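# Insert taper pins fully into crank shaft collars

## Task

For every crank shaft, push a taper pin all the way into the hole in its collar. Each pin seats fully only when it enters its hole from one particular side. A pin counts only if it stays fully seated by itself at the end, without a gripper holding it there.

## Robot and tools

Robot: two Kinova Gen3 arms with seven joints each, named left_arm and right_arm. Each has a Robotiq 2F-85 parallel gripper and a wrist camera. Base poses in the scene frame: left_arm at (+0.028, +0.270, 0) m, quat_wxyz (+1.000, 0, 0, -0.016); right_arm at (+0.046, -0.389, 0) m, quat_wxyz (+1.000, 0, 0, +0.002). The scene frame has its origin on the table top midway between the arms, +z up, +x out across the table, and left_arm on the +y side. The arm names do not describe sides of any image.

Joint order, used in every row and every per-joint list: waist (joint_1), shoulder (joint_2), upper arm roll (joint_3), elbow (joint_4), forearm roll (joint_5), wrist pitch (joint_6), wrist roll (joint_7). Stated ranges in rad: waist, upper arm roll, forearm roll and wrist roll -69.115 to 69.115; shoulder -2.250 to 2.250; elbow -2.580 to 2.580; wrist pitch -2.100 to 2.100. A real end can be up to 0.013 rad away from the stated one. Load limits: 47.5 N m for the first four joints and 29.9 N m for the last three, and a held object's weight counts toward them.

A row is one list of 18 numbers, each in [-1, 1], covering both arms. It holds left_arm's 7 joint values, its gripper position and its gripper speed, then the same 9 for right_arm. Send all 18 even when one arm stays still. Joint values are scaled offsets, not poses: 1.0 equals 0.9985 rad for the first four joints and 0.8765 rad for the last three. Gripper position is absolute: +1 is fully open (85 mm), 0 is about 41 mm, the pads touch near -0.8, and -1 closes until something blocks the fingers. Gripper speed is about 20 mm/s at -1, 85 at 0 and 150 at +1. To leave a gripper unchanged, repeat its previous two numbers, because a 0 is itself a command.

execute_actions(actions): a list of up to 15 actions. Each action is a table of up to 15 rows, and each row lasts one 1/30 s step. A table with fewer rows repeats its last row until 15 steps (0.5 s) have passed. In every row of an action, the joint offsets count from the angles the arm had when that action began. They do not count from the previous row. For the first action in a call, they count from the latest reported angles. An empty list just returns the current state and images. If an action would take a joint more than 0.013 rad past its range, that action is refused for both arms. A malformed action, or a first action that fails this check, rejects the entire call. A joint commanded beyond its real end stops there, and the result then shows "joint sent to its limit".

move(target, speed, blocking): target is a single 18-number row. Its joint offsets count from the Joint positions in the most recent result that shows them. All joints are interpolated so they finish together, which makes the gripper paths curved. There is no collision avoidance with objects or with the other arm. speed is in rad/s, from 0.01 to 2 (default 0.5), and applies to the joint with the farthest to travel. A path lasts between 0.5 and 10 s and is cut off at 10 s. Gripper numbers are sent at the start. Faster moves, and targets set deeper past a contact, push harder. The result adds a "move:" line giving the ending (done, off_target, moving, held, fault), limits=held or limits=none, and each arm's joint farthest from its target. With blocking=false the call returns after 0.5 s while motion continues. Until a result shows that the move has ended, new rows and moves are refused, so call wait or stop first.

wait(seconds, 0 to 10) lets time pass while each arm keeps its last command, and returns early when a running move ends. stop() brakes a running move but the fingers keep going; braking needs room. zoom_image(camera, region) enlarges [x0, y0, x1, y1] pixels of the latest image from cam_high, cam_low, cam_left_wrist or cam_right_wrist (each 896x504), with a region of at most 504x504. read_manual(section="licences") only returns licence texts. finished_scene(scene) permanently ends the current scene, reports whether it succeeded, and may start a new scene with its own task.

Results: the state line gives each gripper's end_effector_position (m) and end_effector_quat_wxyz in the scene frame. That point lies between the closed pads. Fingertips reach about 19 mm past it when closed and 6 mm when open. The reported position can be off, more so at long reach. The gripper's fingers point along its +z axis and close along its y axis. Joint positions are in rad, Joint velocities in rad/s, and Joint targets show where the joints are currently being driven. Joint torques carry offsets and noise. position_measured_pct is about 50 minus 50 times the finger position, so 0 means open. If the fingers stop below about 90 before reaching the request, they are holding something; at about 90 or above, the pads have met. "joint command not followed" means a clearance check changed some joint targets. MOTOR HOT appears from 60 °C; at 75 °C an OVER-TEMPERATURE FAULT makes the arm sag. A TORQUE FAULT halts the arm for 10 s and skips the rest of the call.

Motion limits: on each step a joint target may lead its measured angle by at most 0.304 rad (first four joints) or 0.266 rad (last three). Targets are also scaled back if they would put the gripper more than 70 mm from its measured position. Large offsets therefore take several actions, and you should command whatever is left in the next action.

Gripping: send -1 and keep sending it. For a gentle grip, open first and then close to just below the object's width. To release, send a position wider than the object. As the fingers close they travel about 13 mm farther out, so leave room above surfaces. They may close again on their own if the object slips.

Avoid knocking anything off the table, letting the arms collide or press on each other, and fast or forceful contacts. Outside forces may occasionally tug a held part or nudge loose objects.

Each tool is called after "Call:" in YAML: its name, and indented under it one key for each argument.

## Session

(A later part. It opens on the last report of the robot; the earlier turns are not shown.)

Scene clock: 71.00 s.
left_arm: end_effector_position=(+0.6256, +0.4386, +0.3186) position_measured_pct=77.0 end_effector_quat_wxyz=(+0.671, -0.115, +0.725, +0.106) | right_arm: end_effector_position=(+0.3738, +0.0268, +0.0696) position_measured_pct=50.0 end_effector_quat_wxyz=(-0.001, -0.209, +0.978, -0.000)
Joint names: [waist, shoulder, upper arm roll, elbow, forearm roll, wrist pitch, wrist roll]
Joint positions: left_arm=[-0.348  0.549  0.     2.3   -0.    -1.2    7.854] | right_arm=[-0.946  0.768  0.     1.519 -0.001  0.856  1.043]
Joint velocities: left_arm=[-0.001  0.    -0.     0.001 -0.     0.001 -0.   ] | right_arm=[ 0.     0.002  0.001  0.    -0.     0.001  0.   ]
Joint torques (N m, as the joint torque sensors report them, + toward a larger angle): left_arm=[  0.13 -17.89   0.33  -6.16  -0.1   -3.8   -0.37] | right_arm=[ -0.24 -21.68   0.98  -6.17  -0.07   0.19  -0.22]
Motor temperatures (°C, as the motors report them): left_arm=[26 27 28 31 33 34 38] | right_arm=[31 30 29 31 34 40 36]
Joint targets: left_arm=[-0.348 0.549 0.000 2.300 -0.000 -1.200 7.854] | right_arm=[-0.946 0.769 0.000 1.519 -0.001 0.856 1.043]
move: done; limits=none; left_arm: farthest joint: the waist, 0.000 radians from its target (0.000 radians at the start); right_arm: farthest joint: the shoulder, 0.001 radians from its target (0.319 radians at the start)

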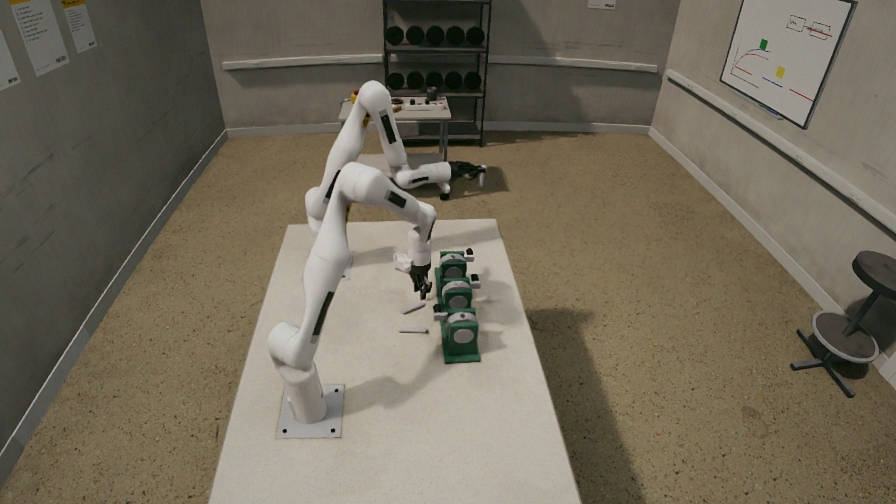

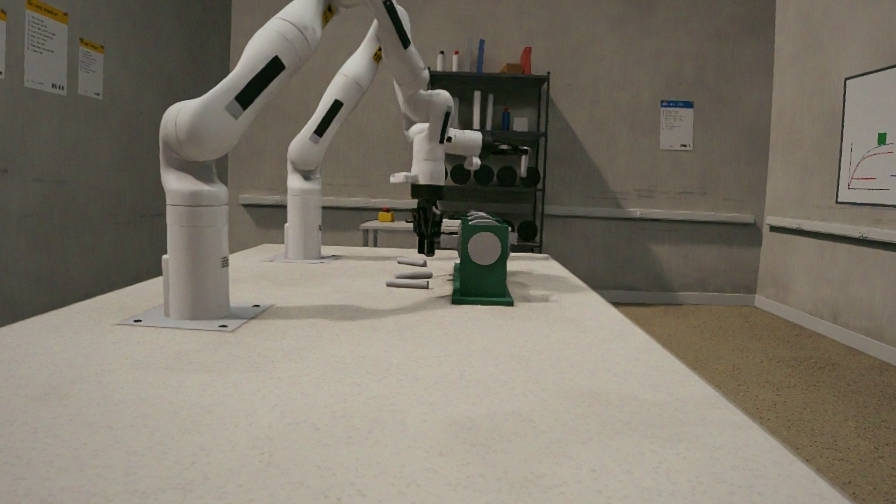

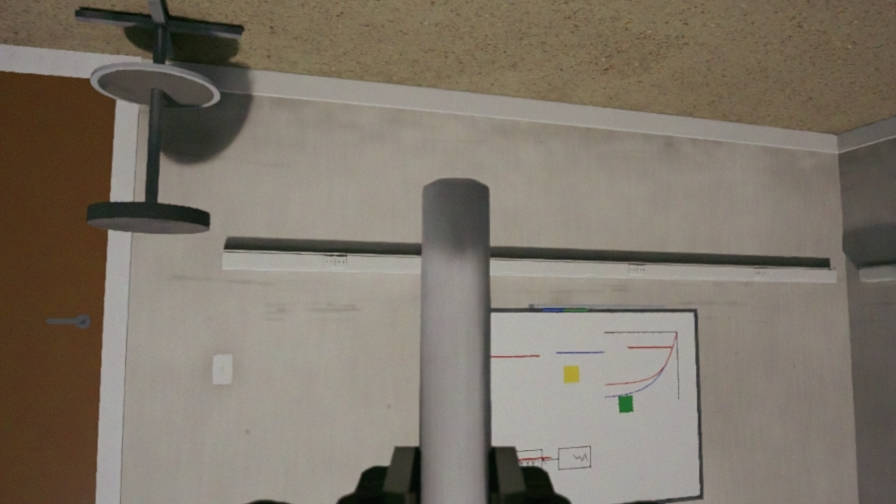

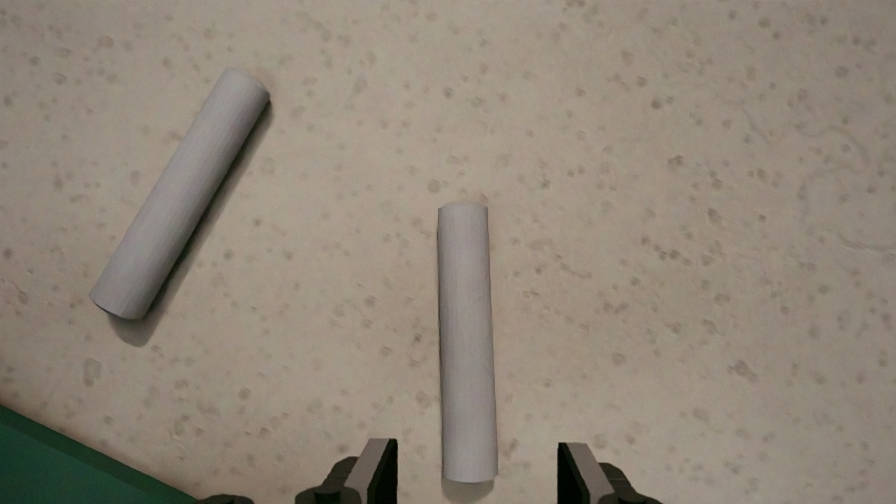

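Call:
execute_actions:
  actions: []

Scene clock: 72.07 s.
left_arm: end_effector_position=(+0.6256, +0.4386, +0.3186) position_measured_pct=77.0 end_effector_quat_wxyz=(+0.671, -0.115, +0.725, +0.106) | right_arm: end_effector_position=(+0.3737, +0.0268, +0.0694) position_measured_pct=50.0 end_effector_quat_wxyz=(-0.001, -0.209, +0.978, -0.001)
Joint names: [waist, shoulder, upper arm roll, elbow, forearm roll, wrist pitch, wrist roll]
Joint positions: left_arm=[-0.348  0.549  0.     2.3   -0.    -1.2    7.854] | right_arm=[-0.946  0.769  0.     1.519 -0.001  0.856  1.043]
Joint velocities: left_arm=[-0.     0.     0.     0.     0.     0.001 -0.   ] | right_arm=[-0.     0.001 -0.002 -0.002 -0.     0.    -0.   ]
Joint torques (N m, as the joint torque sensors report them, + toward a larger angle): left_arm=[ -0.27 -17.41  -0.03  -6.65  -0.08  -3.62  -0.06] | right_arm=[ -0.27 -21.54   0.35  -6.48   0.12   0.18  -0.19]
Motor temperatures (°C, as the motors report them): left_arm=[26 27 28 31 33 34 38] | right_arm=[31 30 29 31 34 40 36]
Joint targets: left_arm=[-0.348 0.549 0.000 2.300 -0.000 -1.200 7.854] | right_arm=[-0.946 0.769 0.000 1.519 -0.001 0.856 1.043]

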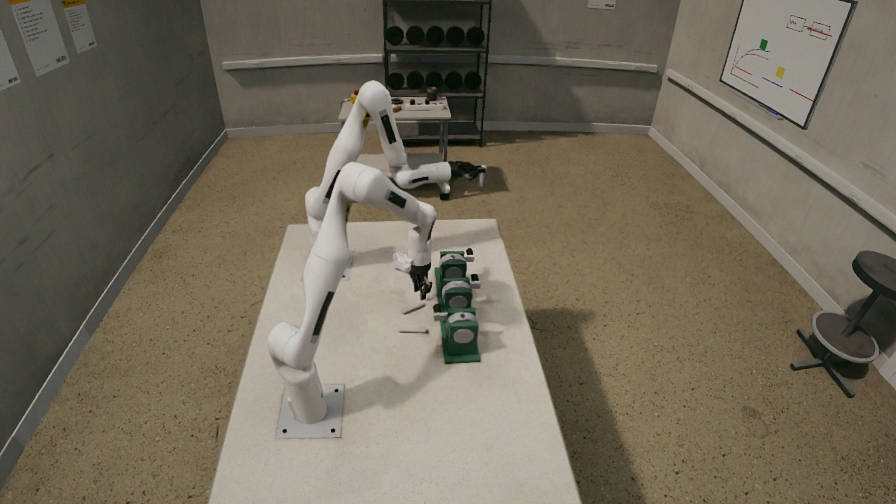

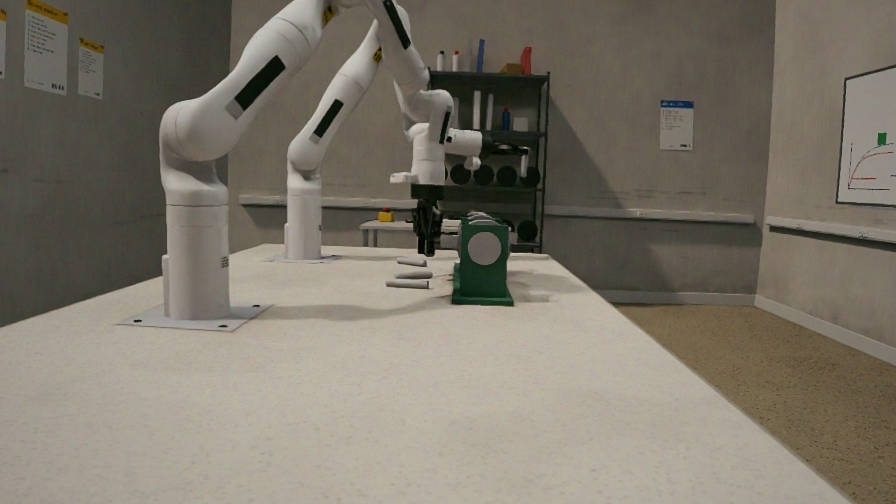

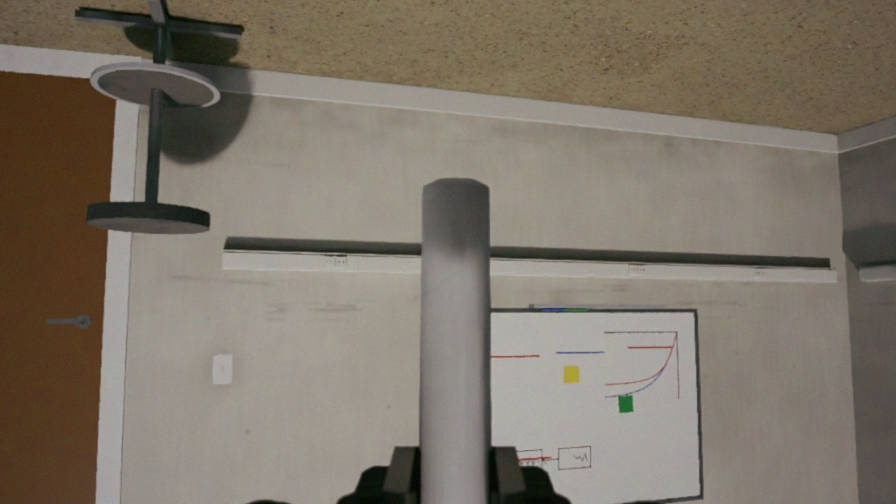

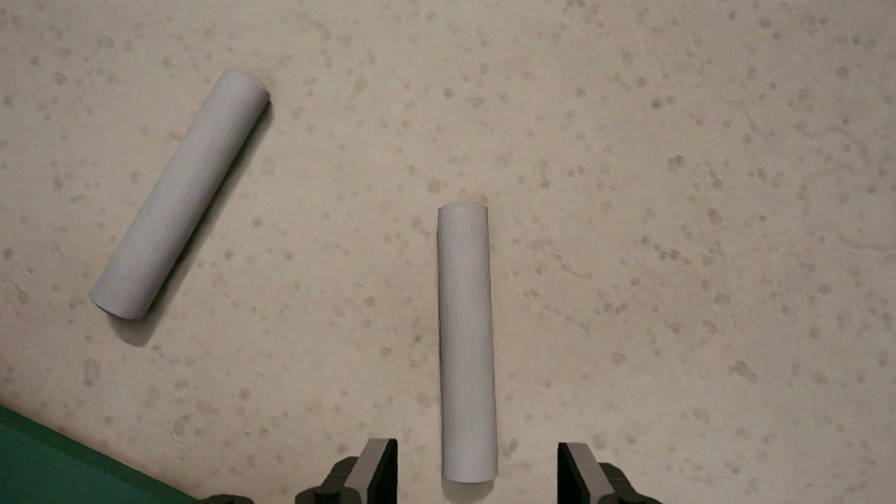

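Call:
move:
  target: [0,0,0,0,0,0,0,-1,0,0.003,0.0778,0,0.0297,0,-0.124,0.032,0,0]
  speed: 0.25

Call:
execute_actions:
  actions:
    - [[0,0,0,0,0,0,0,-1,0,0,0,0,0,0,0,0,-1,0]]

Scene clock: 73.30 s.
left_arm: end_effector_position=(+0.6256, +0.4386, +0.3186) position_measured_pct=77.0 end_effector_quat_wxyz=(+0.671, -0.115, +0.725, +0.106) | right_arm: end_effector_position=(+0.3747, +0.0254, +0.0218) position_measured_pct=50.0 end_effector_quat_wxyz=(-0.000, -0.221, +0.975, +0.000)
Joint names: [waist, shoulder, upper arm roll, elbow, forearm roll, wrist pitch, wrist roll]
Joint positions: left_arm=[-0.348  0.549  0.     2.3   -0.    -1.2    7.854] | right_arm=[-0.943  0.846  0.     1.549 -0.001  0.747  1.071]
Joint velocities: left_arm=[ 0.001  0.    -0.     0.001 -0.    -0.     0.   ] | right_arm=[ 0.     0.003 -0.001 -0.    -0.     0.    -0.   ]
Joint torques (N m, as the joint torque sensors report them, + toward a larger angle): left_arm=[ -0.66 -17.61  -0.01  -7.12  -0.3   -3.89   0.09] | right_arm=[ -0.29 -21.83   0.57  -5.64   0.07   0.25  -0.1 ]
Motor temperatures (°C, as the motors report them): left_arm=[26 27 28 31 33 34 38] | right_arm=[31 30 29 31 34 40 36]
Joint targets: left_arm=[-0.348 0.549 0.000 2.300 -0.000 -1.200 7.854] | right_arm=[-0.943 0.846 0.000 1.549 -0.001 0.747 1.071]
move: done; limits=none; left_arm: farthest joint: the waist, 0.000 radians from its target (0.000 radians at the start); right_arm: farthest joint: the shoulder, 0.001 radians from its target (0.078 radians at the start)

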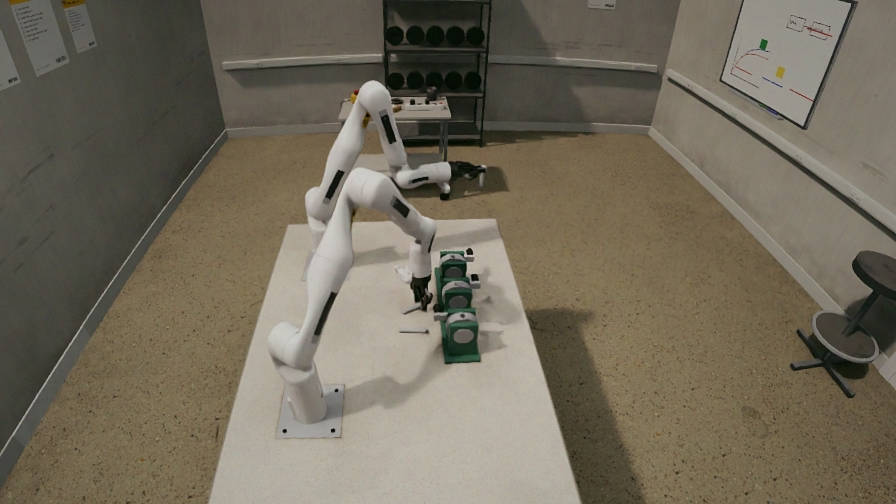

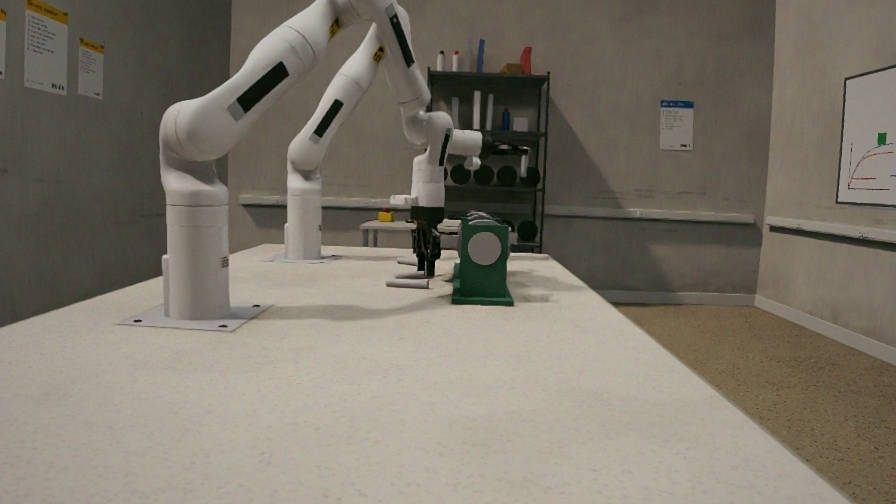

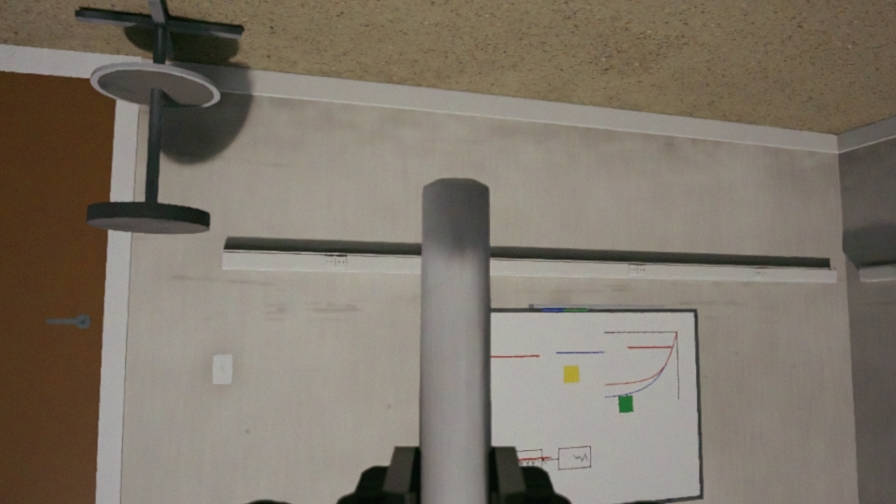

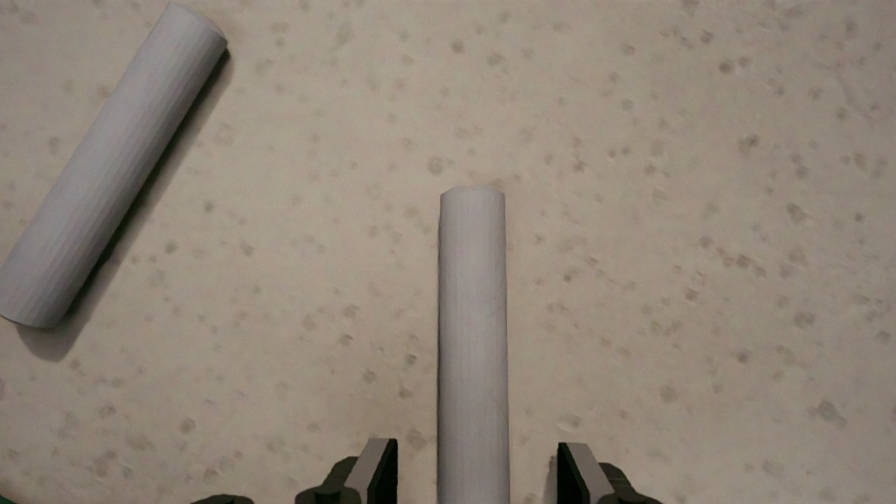

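Scene clock: 73.80 s.
left_arm: end_effector_position=(+0.6256, +0.4386, +0.3186) position_measured_pct=77.0 end_effector_quat_wxyz=(+0.671, -0.115, +0.725, +0.106) | right_arm: end_effector_position=(+0.3749, +0.0254, +0.0222) position_measured_pct=77.0 end_effector_quat_wxyz=(+0.000, -0.221, +0.975, +0.000)
Joint names: [waist, shoulder, upper arm roll, elbow, forearm roll, wrist pitch, wrist roll]
Joint positions: left_arm=[-0.348  0.549  0.     2.3   -0.    -1.2    7.854] | right_arm=[-0.943  0.845  0.     1.549 -0.     0.747  1.071]
Joint velocities: left_arm=[-0.  0. -0. -0. -0.  0.  0.] | right_arm=[ 0.     0.     0.     0.     0.    -0.001  0.   ]
Joint torques (N m, as the joint torque sensors report them, + toward a larger angle): left_arm=[ -0.21 -17.75  -0.08  -6.2    0.12  -3.72  -0.26] | right_arm=[ -0.25 -21.55   0.75  -5.6    0.15  -0.05  -0.18]
Motor temperatures (°C, as the motors report them): left_arm=[26 27 28 31 33 34 38] | right_arm=[31 30 29 31 34 40 36]
Joint targets: left_arm=[-0.348 0.549 0.000 2.300 -0.000 -1.200 7.854] | right_arm=[-0.943 0.846 0.000 1.549 -0.001 0.747 1.071]

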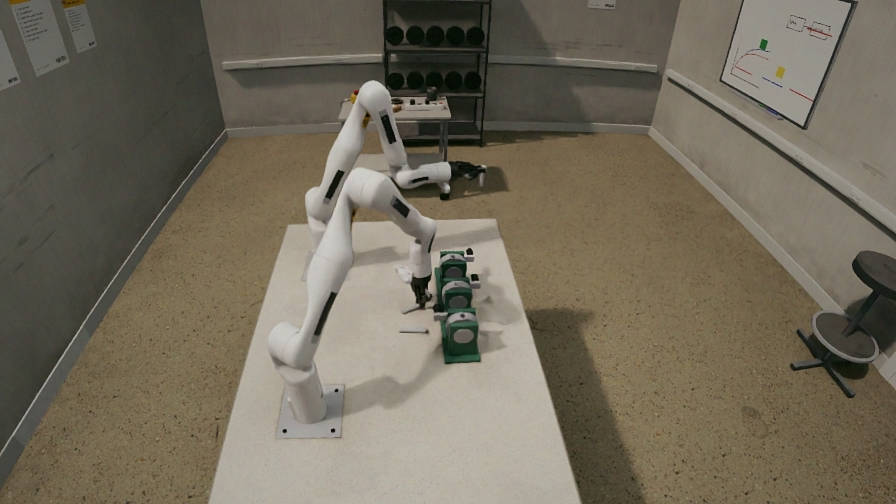

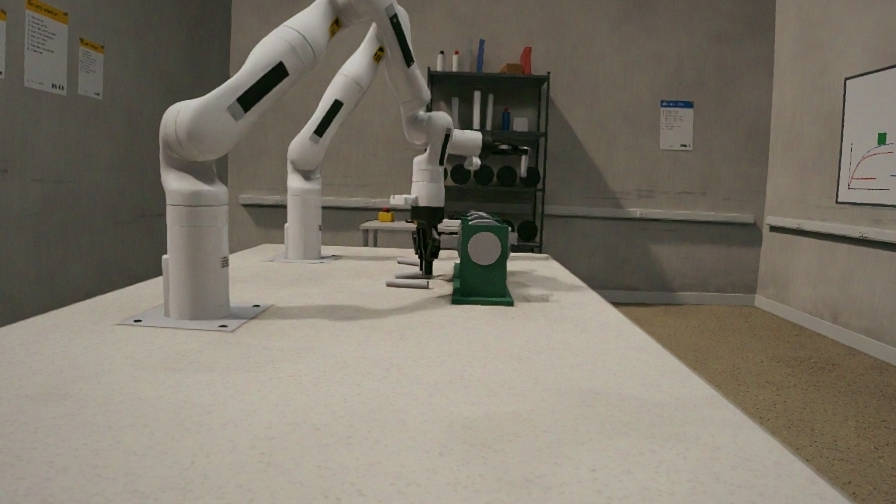

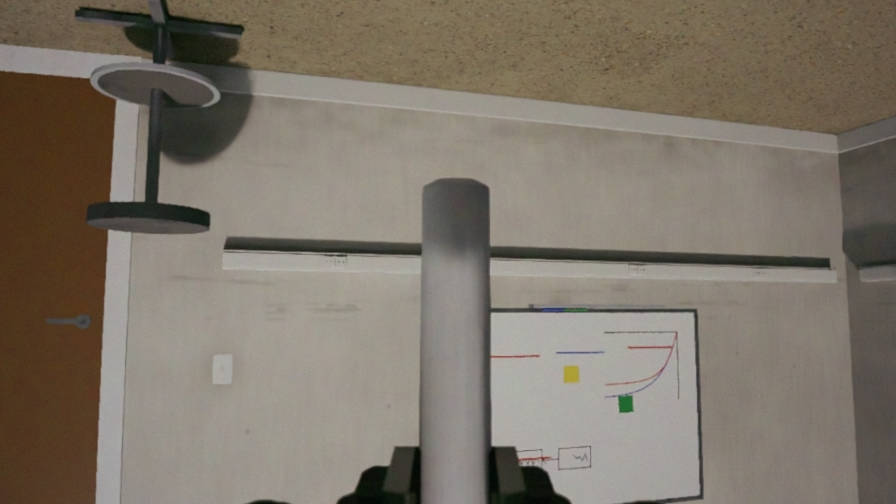

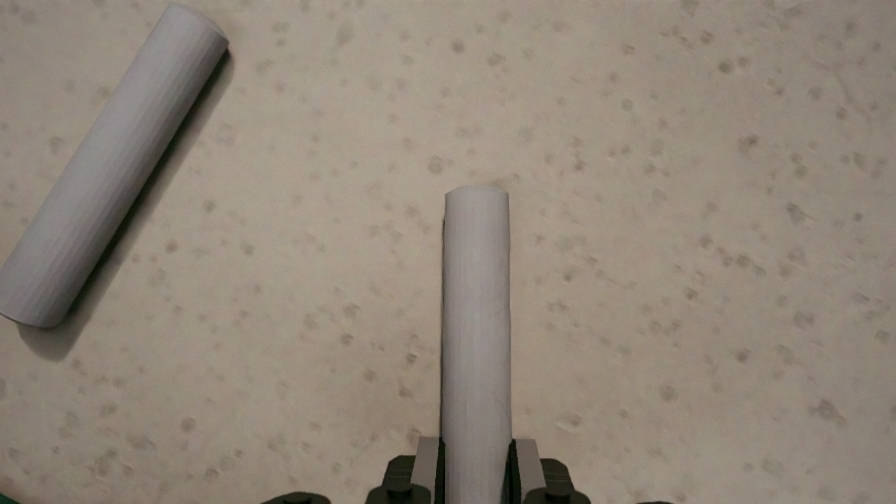

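Call:
move:
  target: [0,0,0,0,0,0,0,-1,0,0,-0.596,0,0.402,0,0.22,0,-1,0]
  speed: 0.9

Scene clock: 75.47 s.
left_arm: end_effector_position=(+0.6256, +0.4386, +0.3186) position_measured_pct=77.0 end_effector_quat_wxyz=(+0.671, -0.115, +0.725, +0.106) | right_arm: end_effector_position=(+0.2754, -0.1124, +0.1960) position_measured_pct=77.0 end_effector_quat_wxyz=(+0.000, -0.221, +0.975, +0.000)
Joint names: [waist, shoulder, upper arm roll, elbow, forearm roll, wrist pitch, wrist roll]
Joint positions: left_arm=[-0.348  0.549  0.     2.3   -0.    -1.2    7.854] | right_arm=[-0.943  0.25   0.     1.95  -0.     0.94   1.071]
Joint velocities: left_arm=[ 0.    -0.    -0.001  0.    -0.     0.001  0.   ] | right_arm=[-0.    -0.004  0.     0.001 -0.     0.001 -0.   ]
Joint torques (N m, as the joint torque sensors report them, + toward a larger angle): left_arm=[  0.15 -17.87   0.04  -6.25  -0.02  -3.79  -0.32] | right_arm=[ -0.24 -13.57   0.27  -7.53   0.07   0.05  -0.06]
Motor temperatures (°C, as the motors report them): left_arm=[26 27 28 31 33 34 38] | right_arm=[31 30 29 31 34 40 36]
Joint targets: left_arm=[-0.348 0.549 0.000 2.300 -0.000 -1.200 7.854] | right_arm=[-0.943 0.250 0.000 1.950 -0.000 0.940 1.071]
move: done; limits=none; left_arm: farthest joint: the waist, 0.000 radians from its target (0.000 radians at the start); right_arm: farthest joint: the waist, 0.000 radians from its target (0.000 radians at the start)

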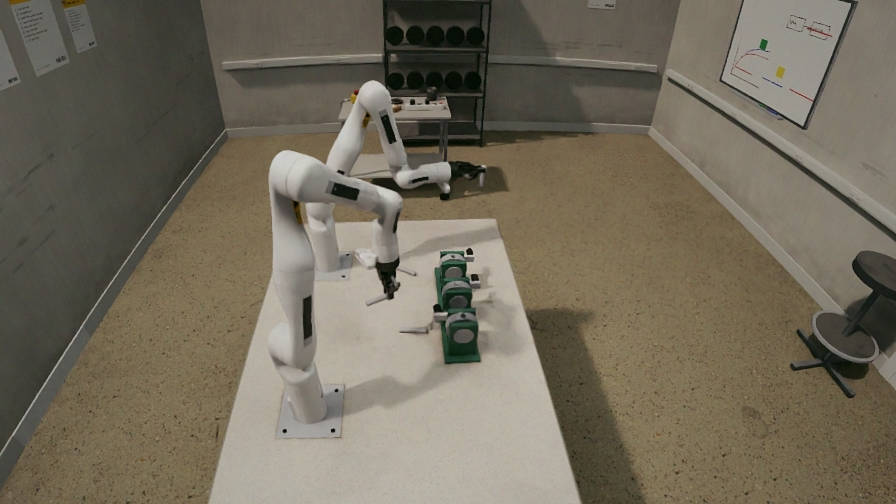

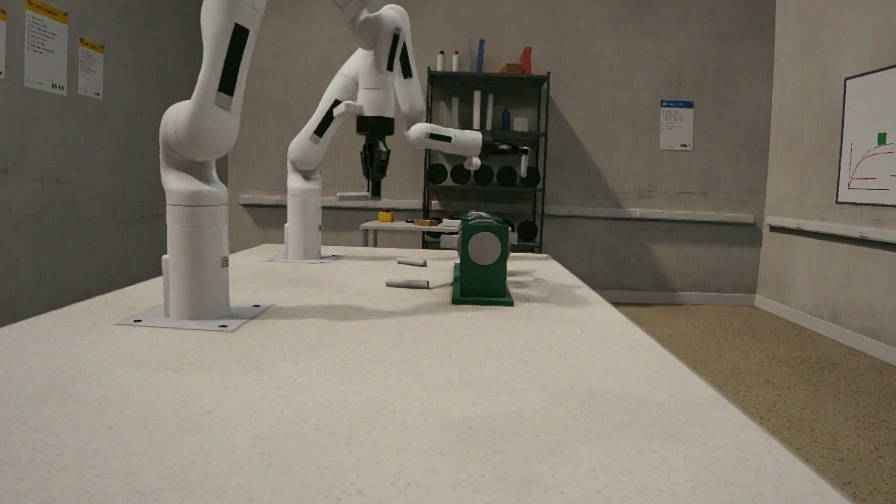

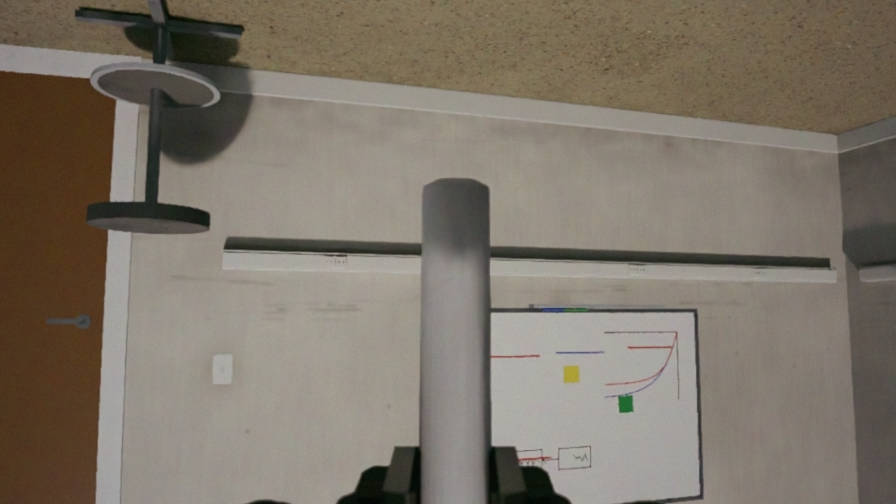

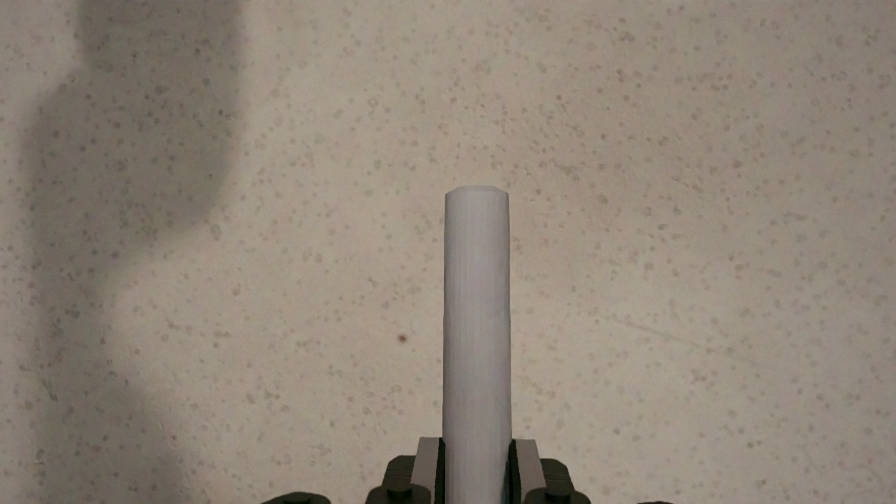

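Call:
move:
  target: [0.55,0,0,0,0,0,0,-1,0,0.995,-0.1,0,0.05,0,-0.9,0.57,-1,0]
  speed: 1.0

Call:
move:
  target: [0.496,0.2,0,0,0,-0.31,0,-1,0,0.22,0.2,0,0.2,0,-1,0,-1,0]
  speed: 1.0

Scene clock: 78.03 s.
left_arm: end_effector_position=(+0.6256, +0.1018, +0.3186) position_measured_pct=77.0 end_effector_quat_wxyz=(+0.674, +0.086, +0.729, -0.079) | right_arm: end_effector_position=(+0.6014, -0.4400, +0.3207) position_measured_pct=77.0 end_effector_quat_wxyz=(+0.407, +0.022, +0.913, -0.010)
Joint names: [waist, shoulder, upper arm roll, elbow, forearm roll, wrist pitch, wrist roll]
Joint positions: left_arm=[ 0.201  0.549  0.     2.3   -0.    -1.2    7.854] | right_arm=[ 0.05   0.15   0.     2.    -0.     0.151  1.571]
Joint velocities: left_arm=[-0.     0.     0.001 -0.     0.    -0.001 -0.   ] | right_arm=[ 0.003 -0.002  0.     0.    -0.     0.001 -0.   ]
Joint torques (N m, as the joint torque sensors report them, + toward a larger angle): left_arm=[ -0.3  -18.07  -0.26  -6.55  -0.32  -3.65  -0.11] | right_arm=[ -0.01 -14.19   0.35 -10.03  -0.2   -2.33  -0.21]
Motor temperatures (°C, as the motors report them): left_arm=[26 27 28 31 33 34 38] | right_arm=[31 30 29 31 34 40 36]
Joint targets: left_arm=[0.201 0.549 0.000 2.300 -0.000 -1.200 7.854] | right_arm=[0.051 0.150 0.000 2.000 -0.000 0.151 1.571]
move: done; limits=none; left_arm: farthest joint: the waist, 0.000 radians from its target (0.549 radians at the start); right_arm: farthest joint: the waist, 0.000 radians from its target (0.993 radians at the start)

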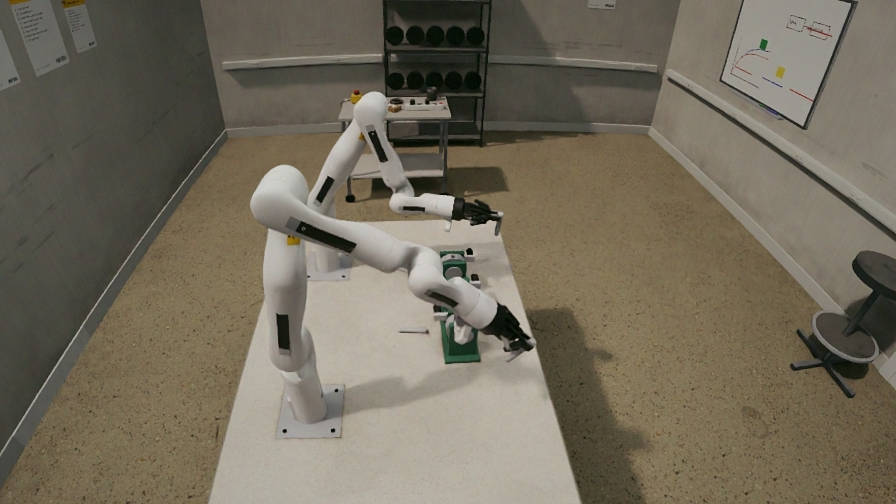

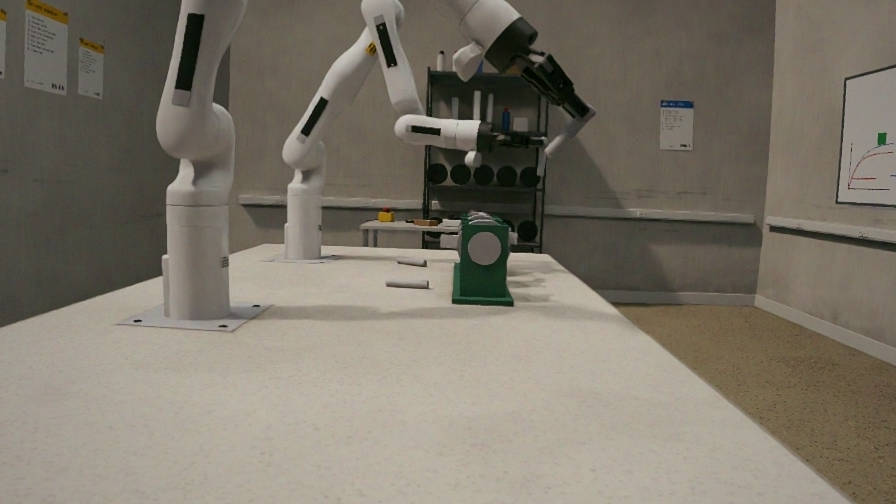

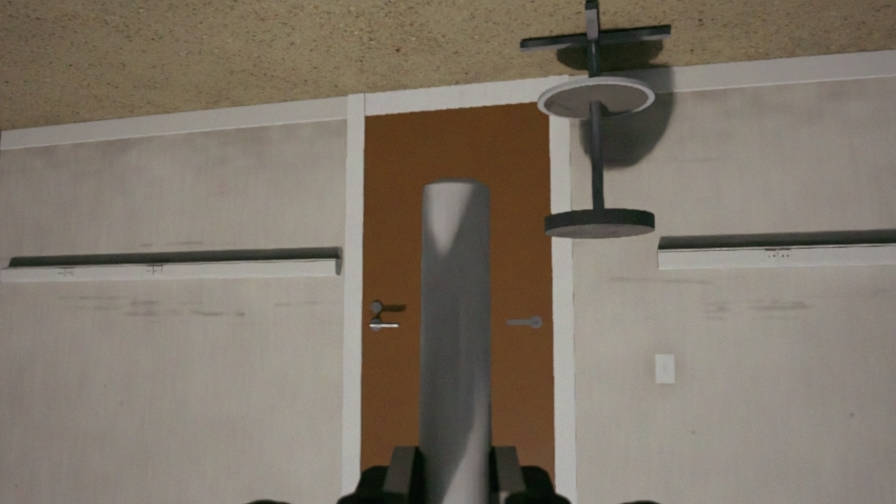

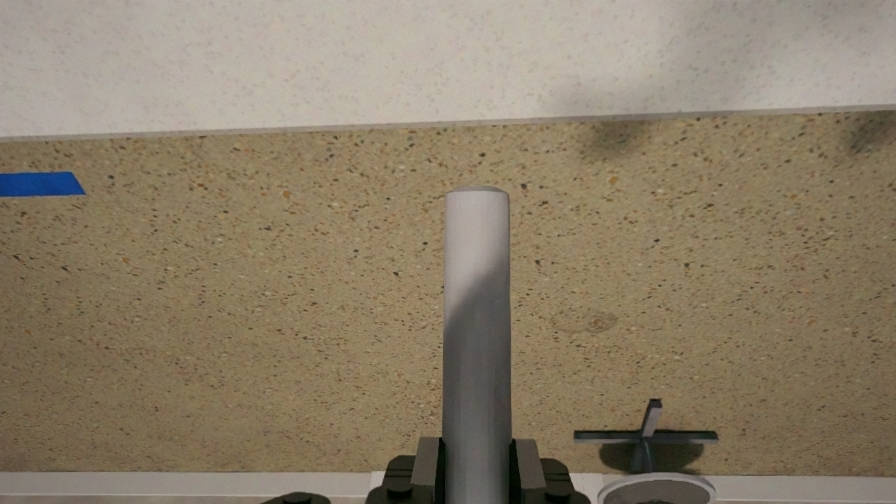

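Scene clock: 79.53 s.
left_arm: end_effector_position=(+0.4786, -0.1662, +0.2784) position_measured_pct=77.0 end_effector_quat_wxyz=(+0.659, +0.253, +0.663, -0.252) | right_arm: end_effector_position=(+0.6378, -0.5766, +0.3409) position_measured_pct=77.0 end_effector_quat_wxyz=(+0.606, +0.106, +0.784, -0.082)
Joint names: [waist, shoulder, upper arm roll, elbow, forearm roll, wrist pitch, wrist roll]
Joint positions: left_arm=[ 0.696  0.748  0.     2.3   -0.    -1.471  7.854] | right_arm=[ 0.27   0.35   0.     2.2   -0.    -0.725  1.571]
Joint velocities: left_arm=[ 0.003  0.001 -0.001 -0.     0.     0.001 -0.   ] | right_arm=[ 0.001 -0.    -0.    -0.002 -0.     0.    -0.   ]
Joint torques (N m, as the joint torque sensors report them, + toward a larger angle): left_arm=[ -0.27 -19.26   0.13  -4.64   0.2   -3.62  -0.46] | right_arm=[ -0.51 -15.57   0.65  -8.51  -0.02  -2.89  -0.16]
Motor temperatures (°C, as the motors report them): left_arm=[26 27 28 31 33 34 38] | right_arm=[31 30 29 31 34 40 36]
Joint targets: left_arm=[0.697 0.748 0.000 2.300 -0.000 -1.471 7.854] | right_arm=[0.270 0.350 0.000 2.200 -0.000 -0.725 1.571]
move: done; limits=none; left_arm: farthest joint: the shoulder, 0.001 radians from its target (0.200 radians at the start); right_arm: farthest joint: the waist, 0.000 radians from its target (0.219 radians at the start)

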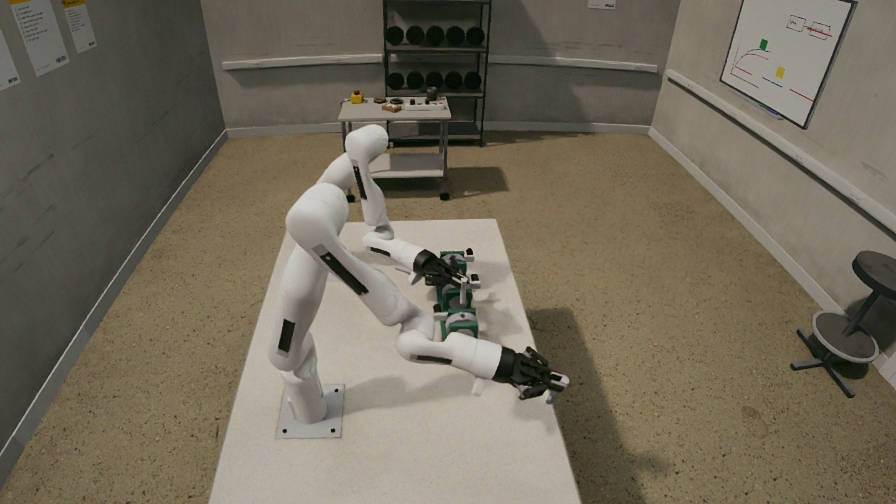

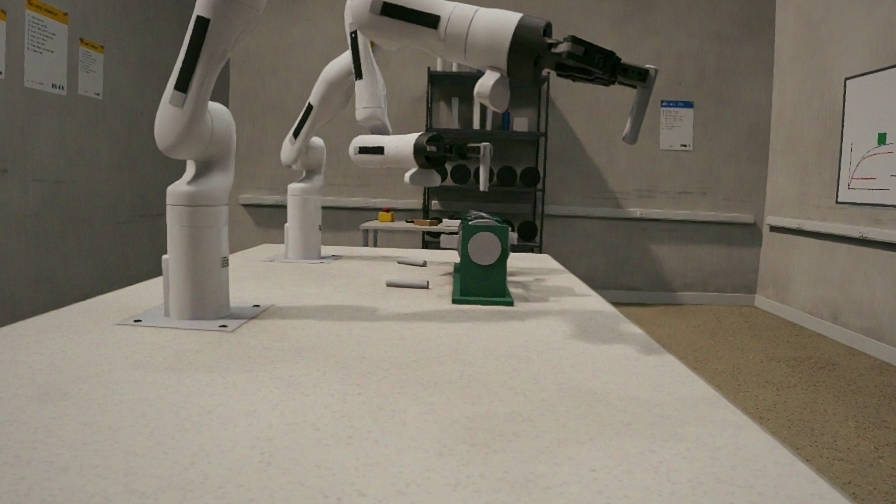

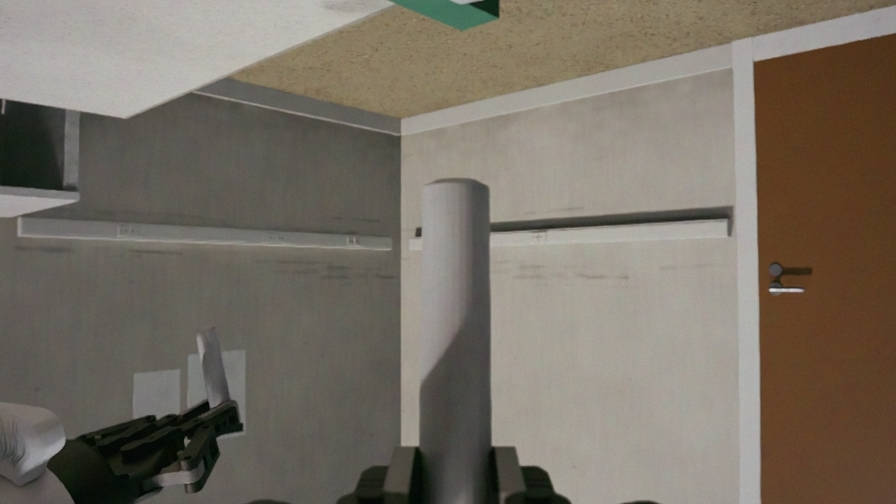

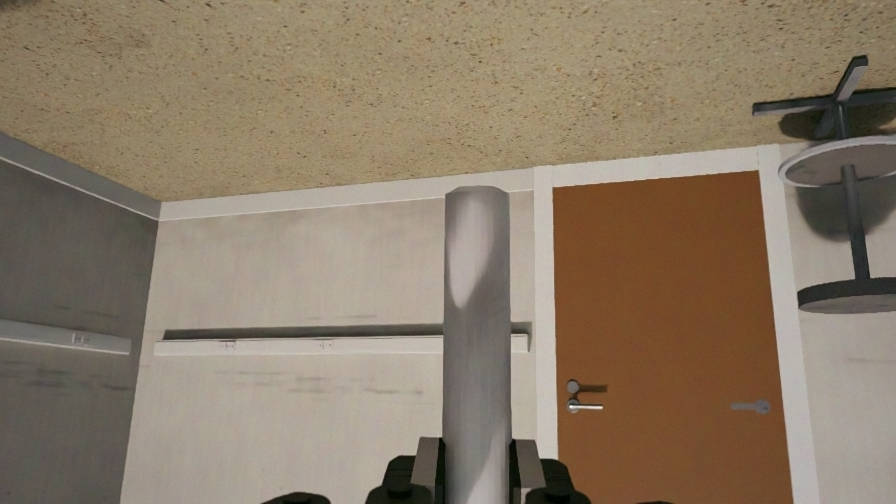

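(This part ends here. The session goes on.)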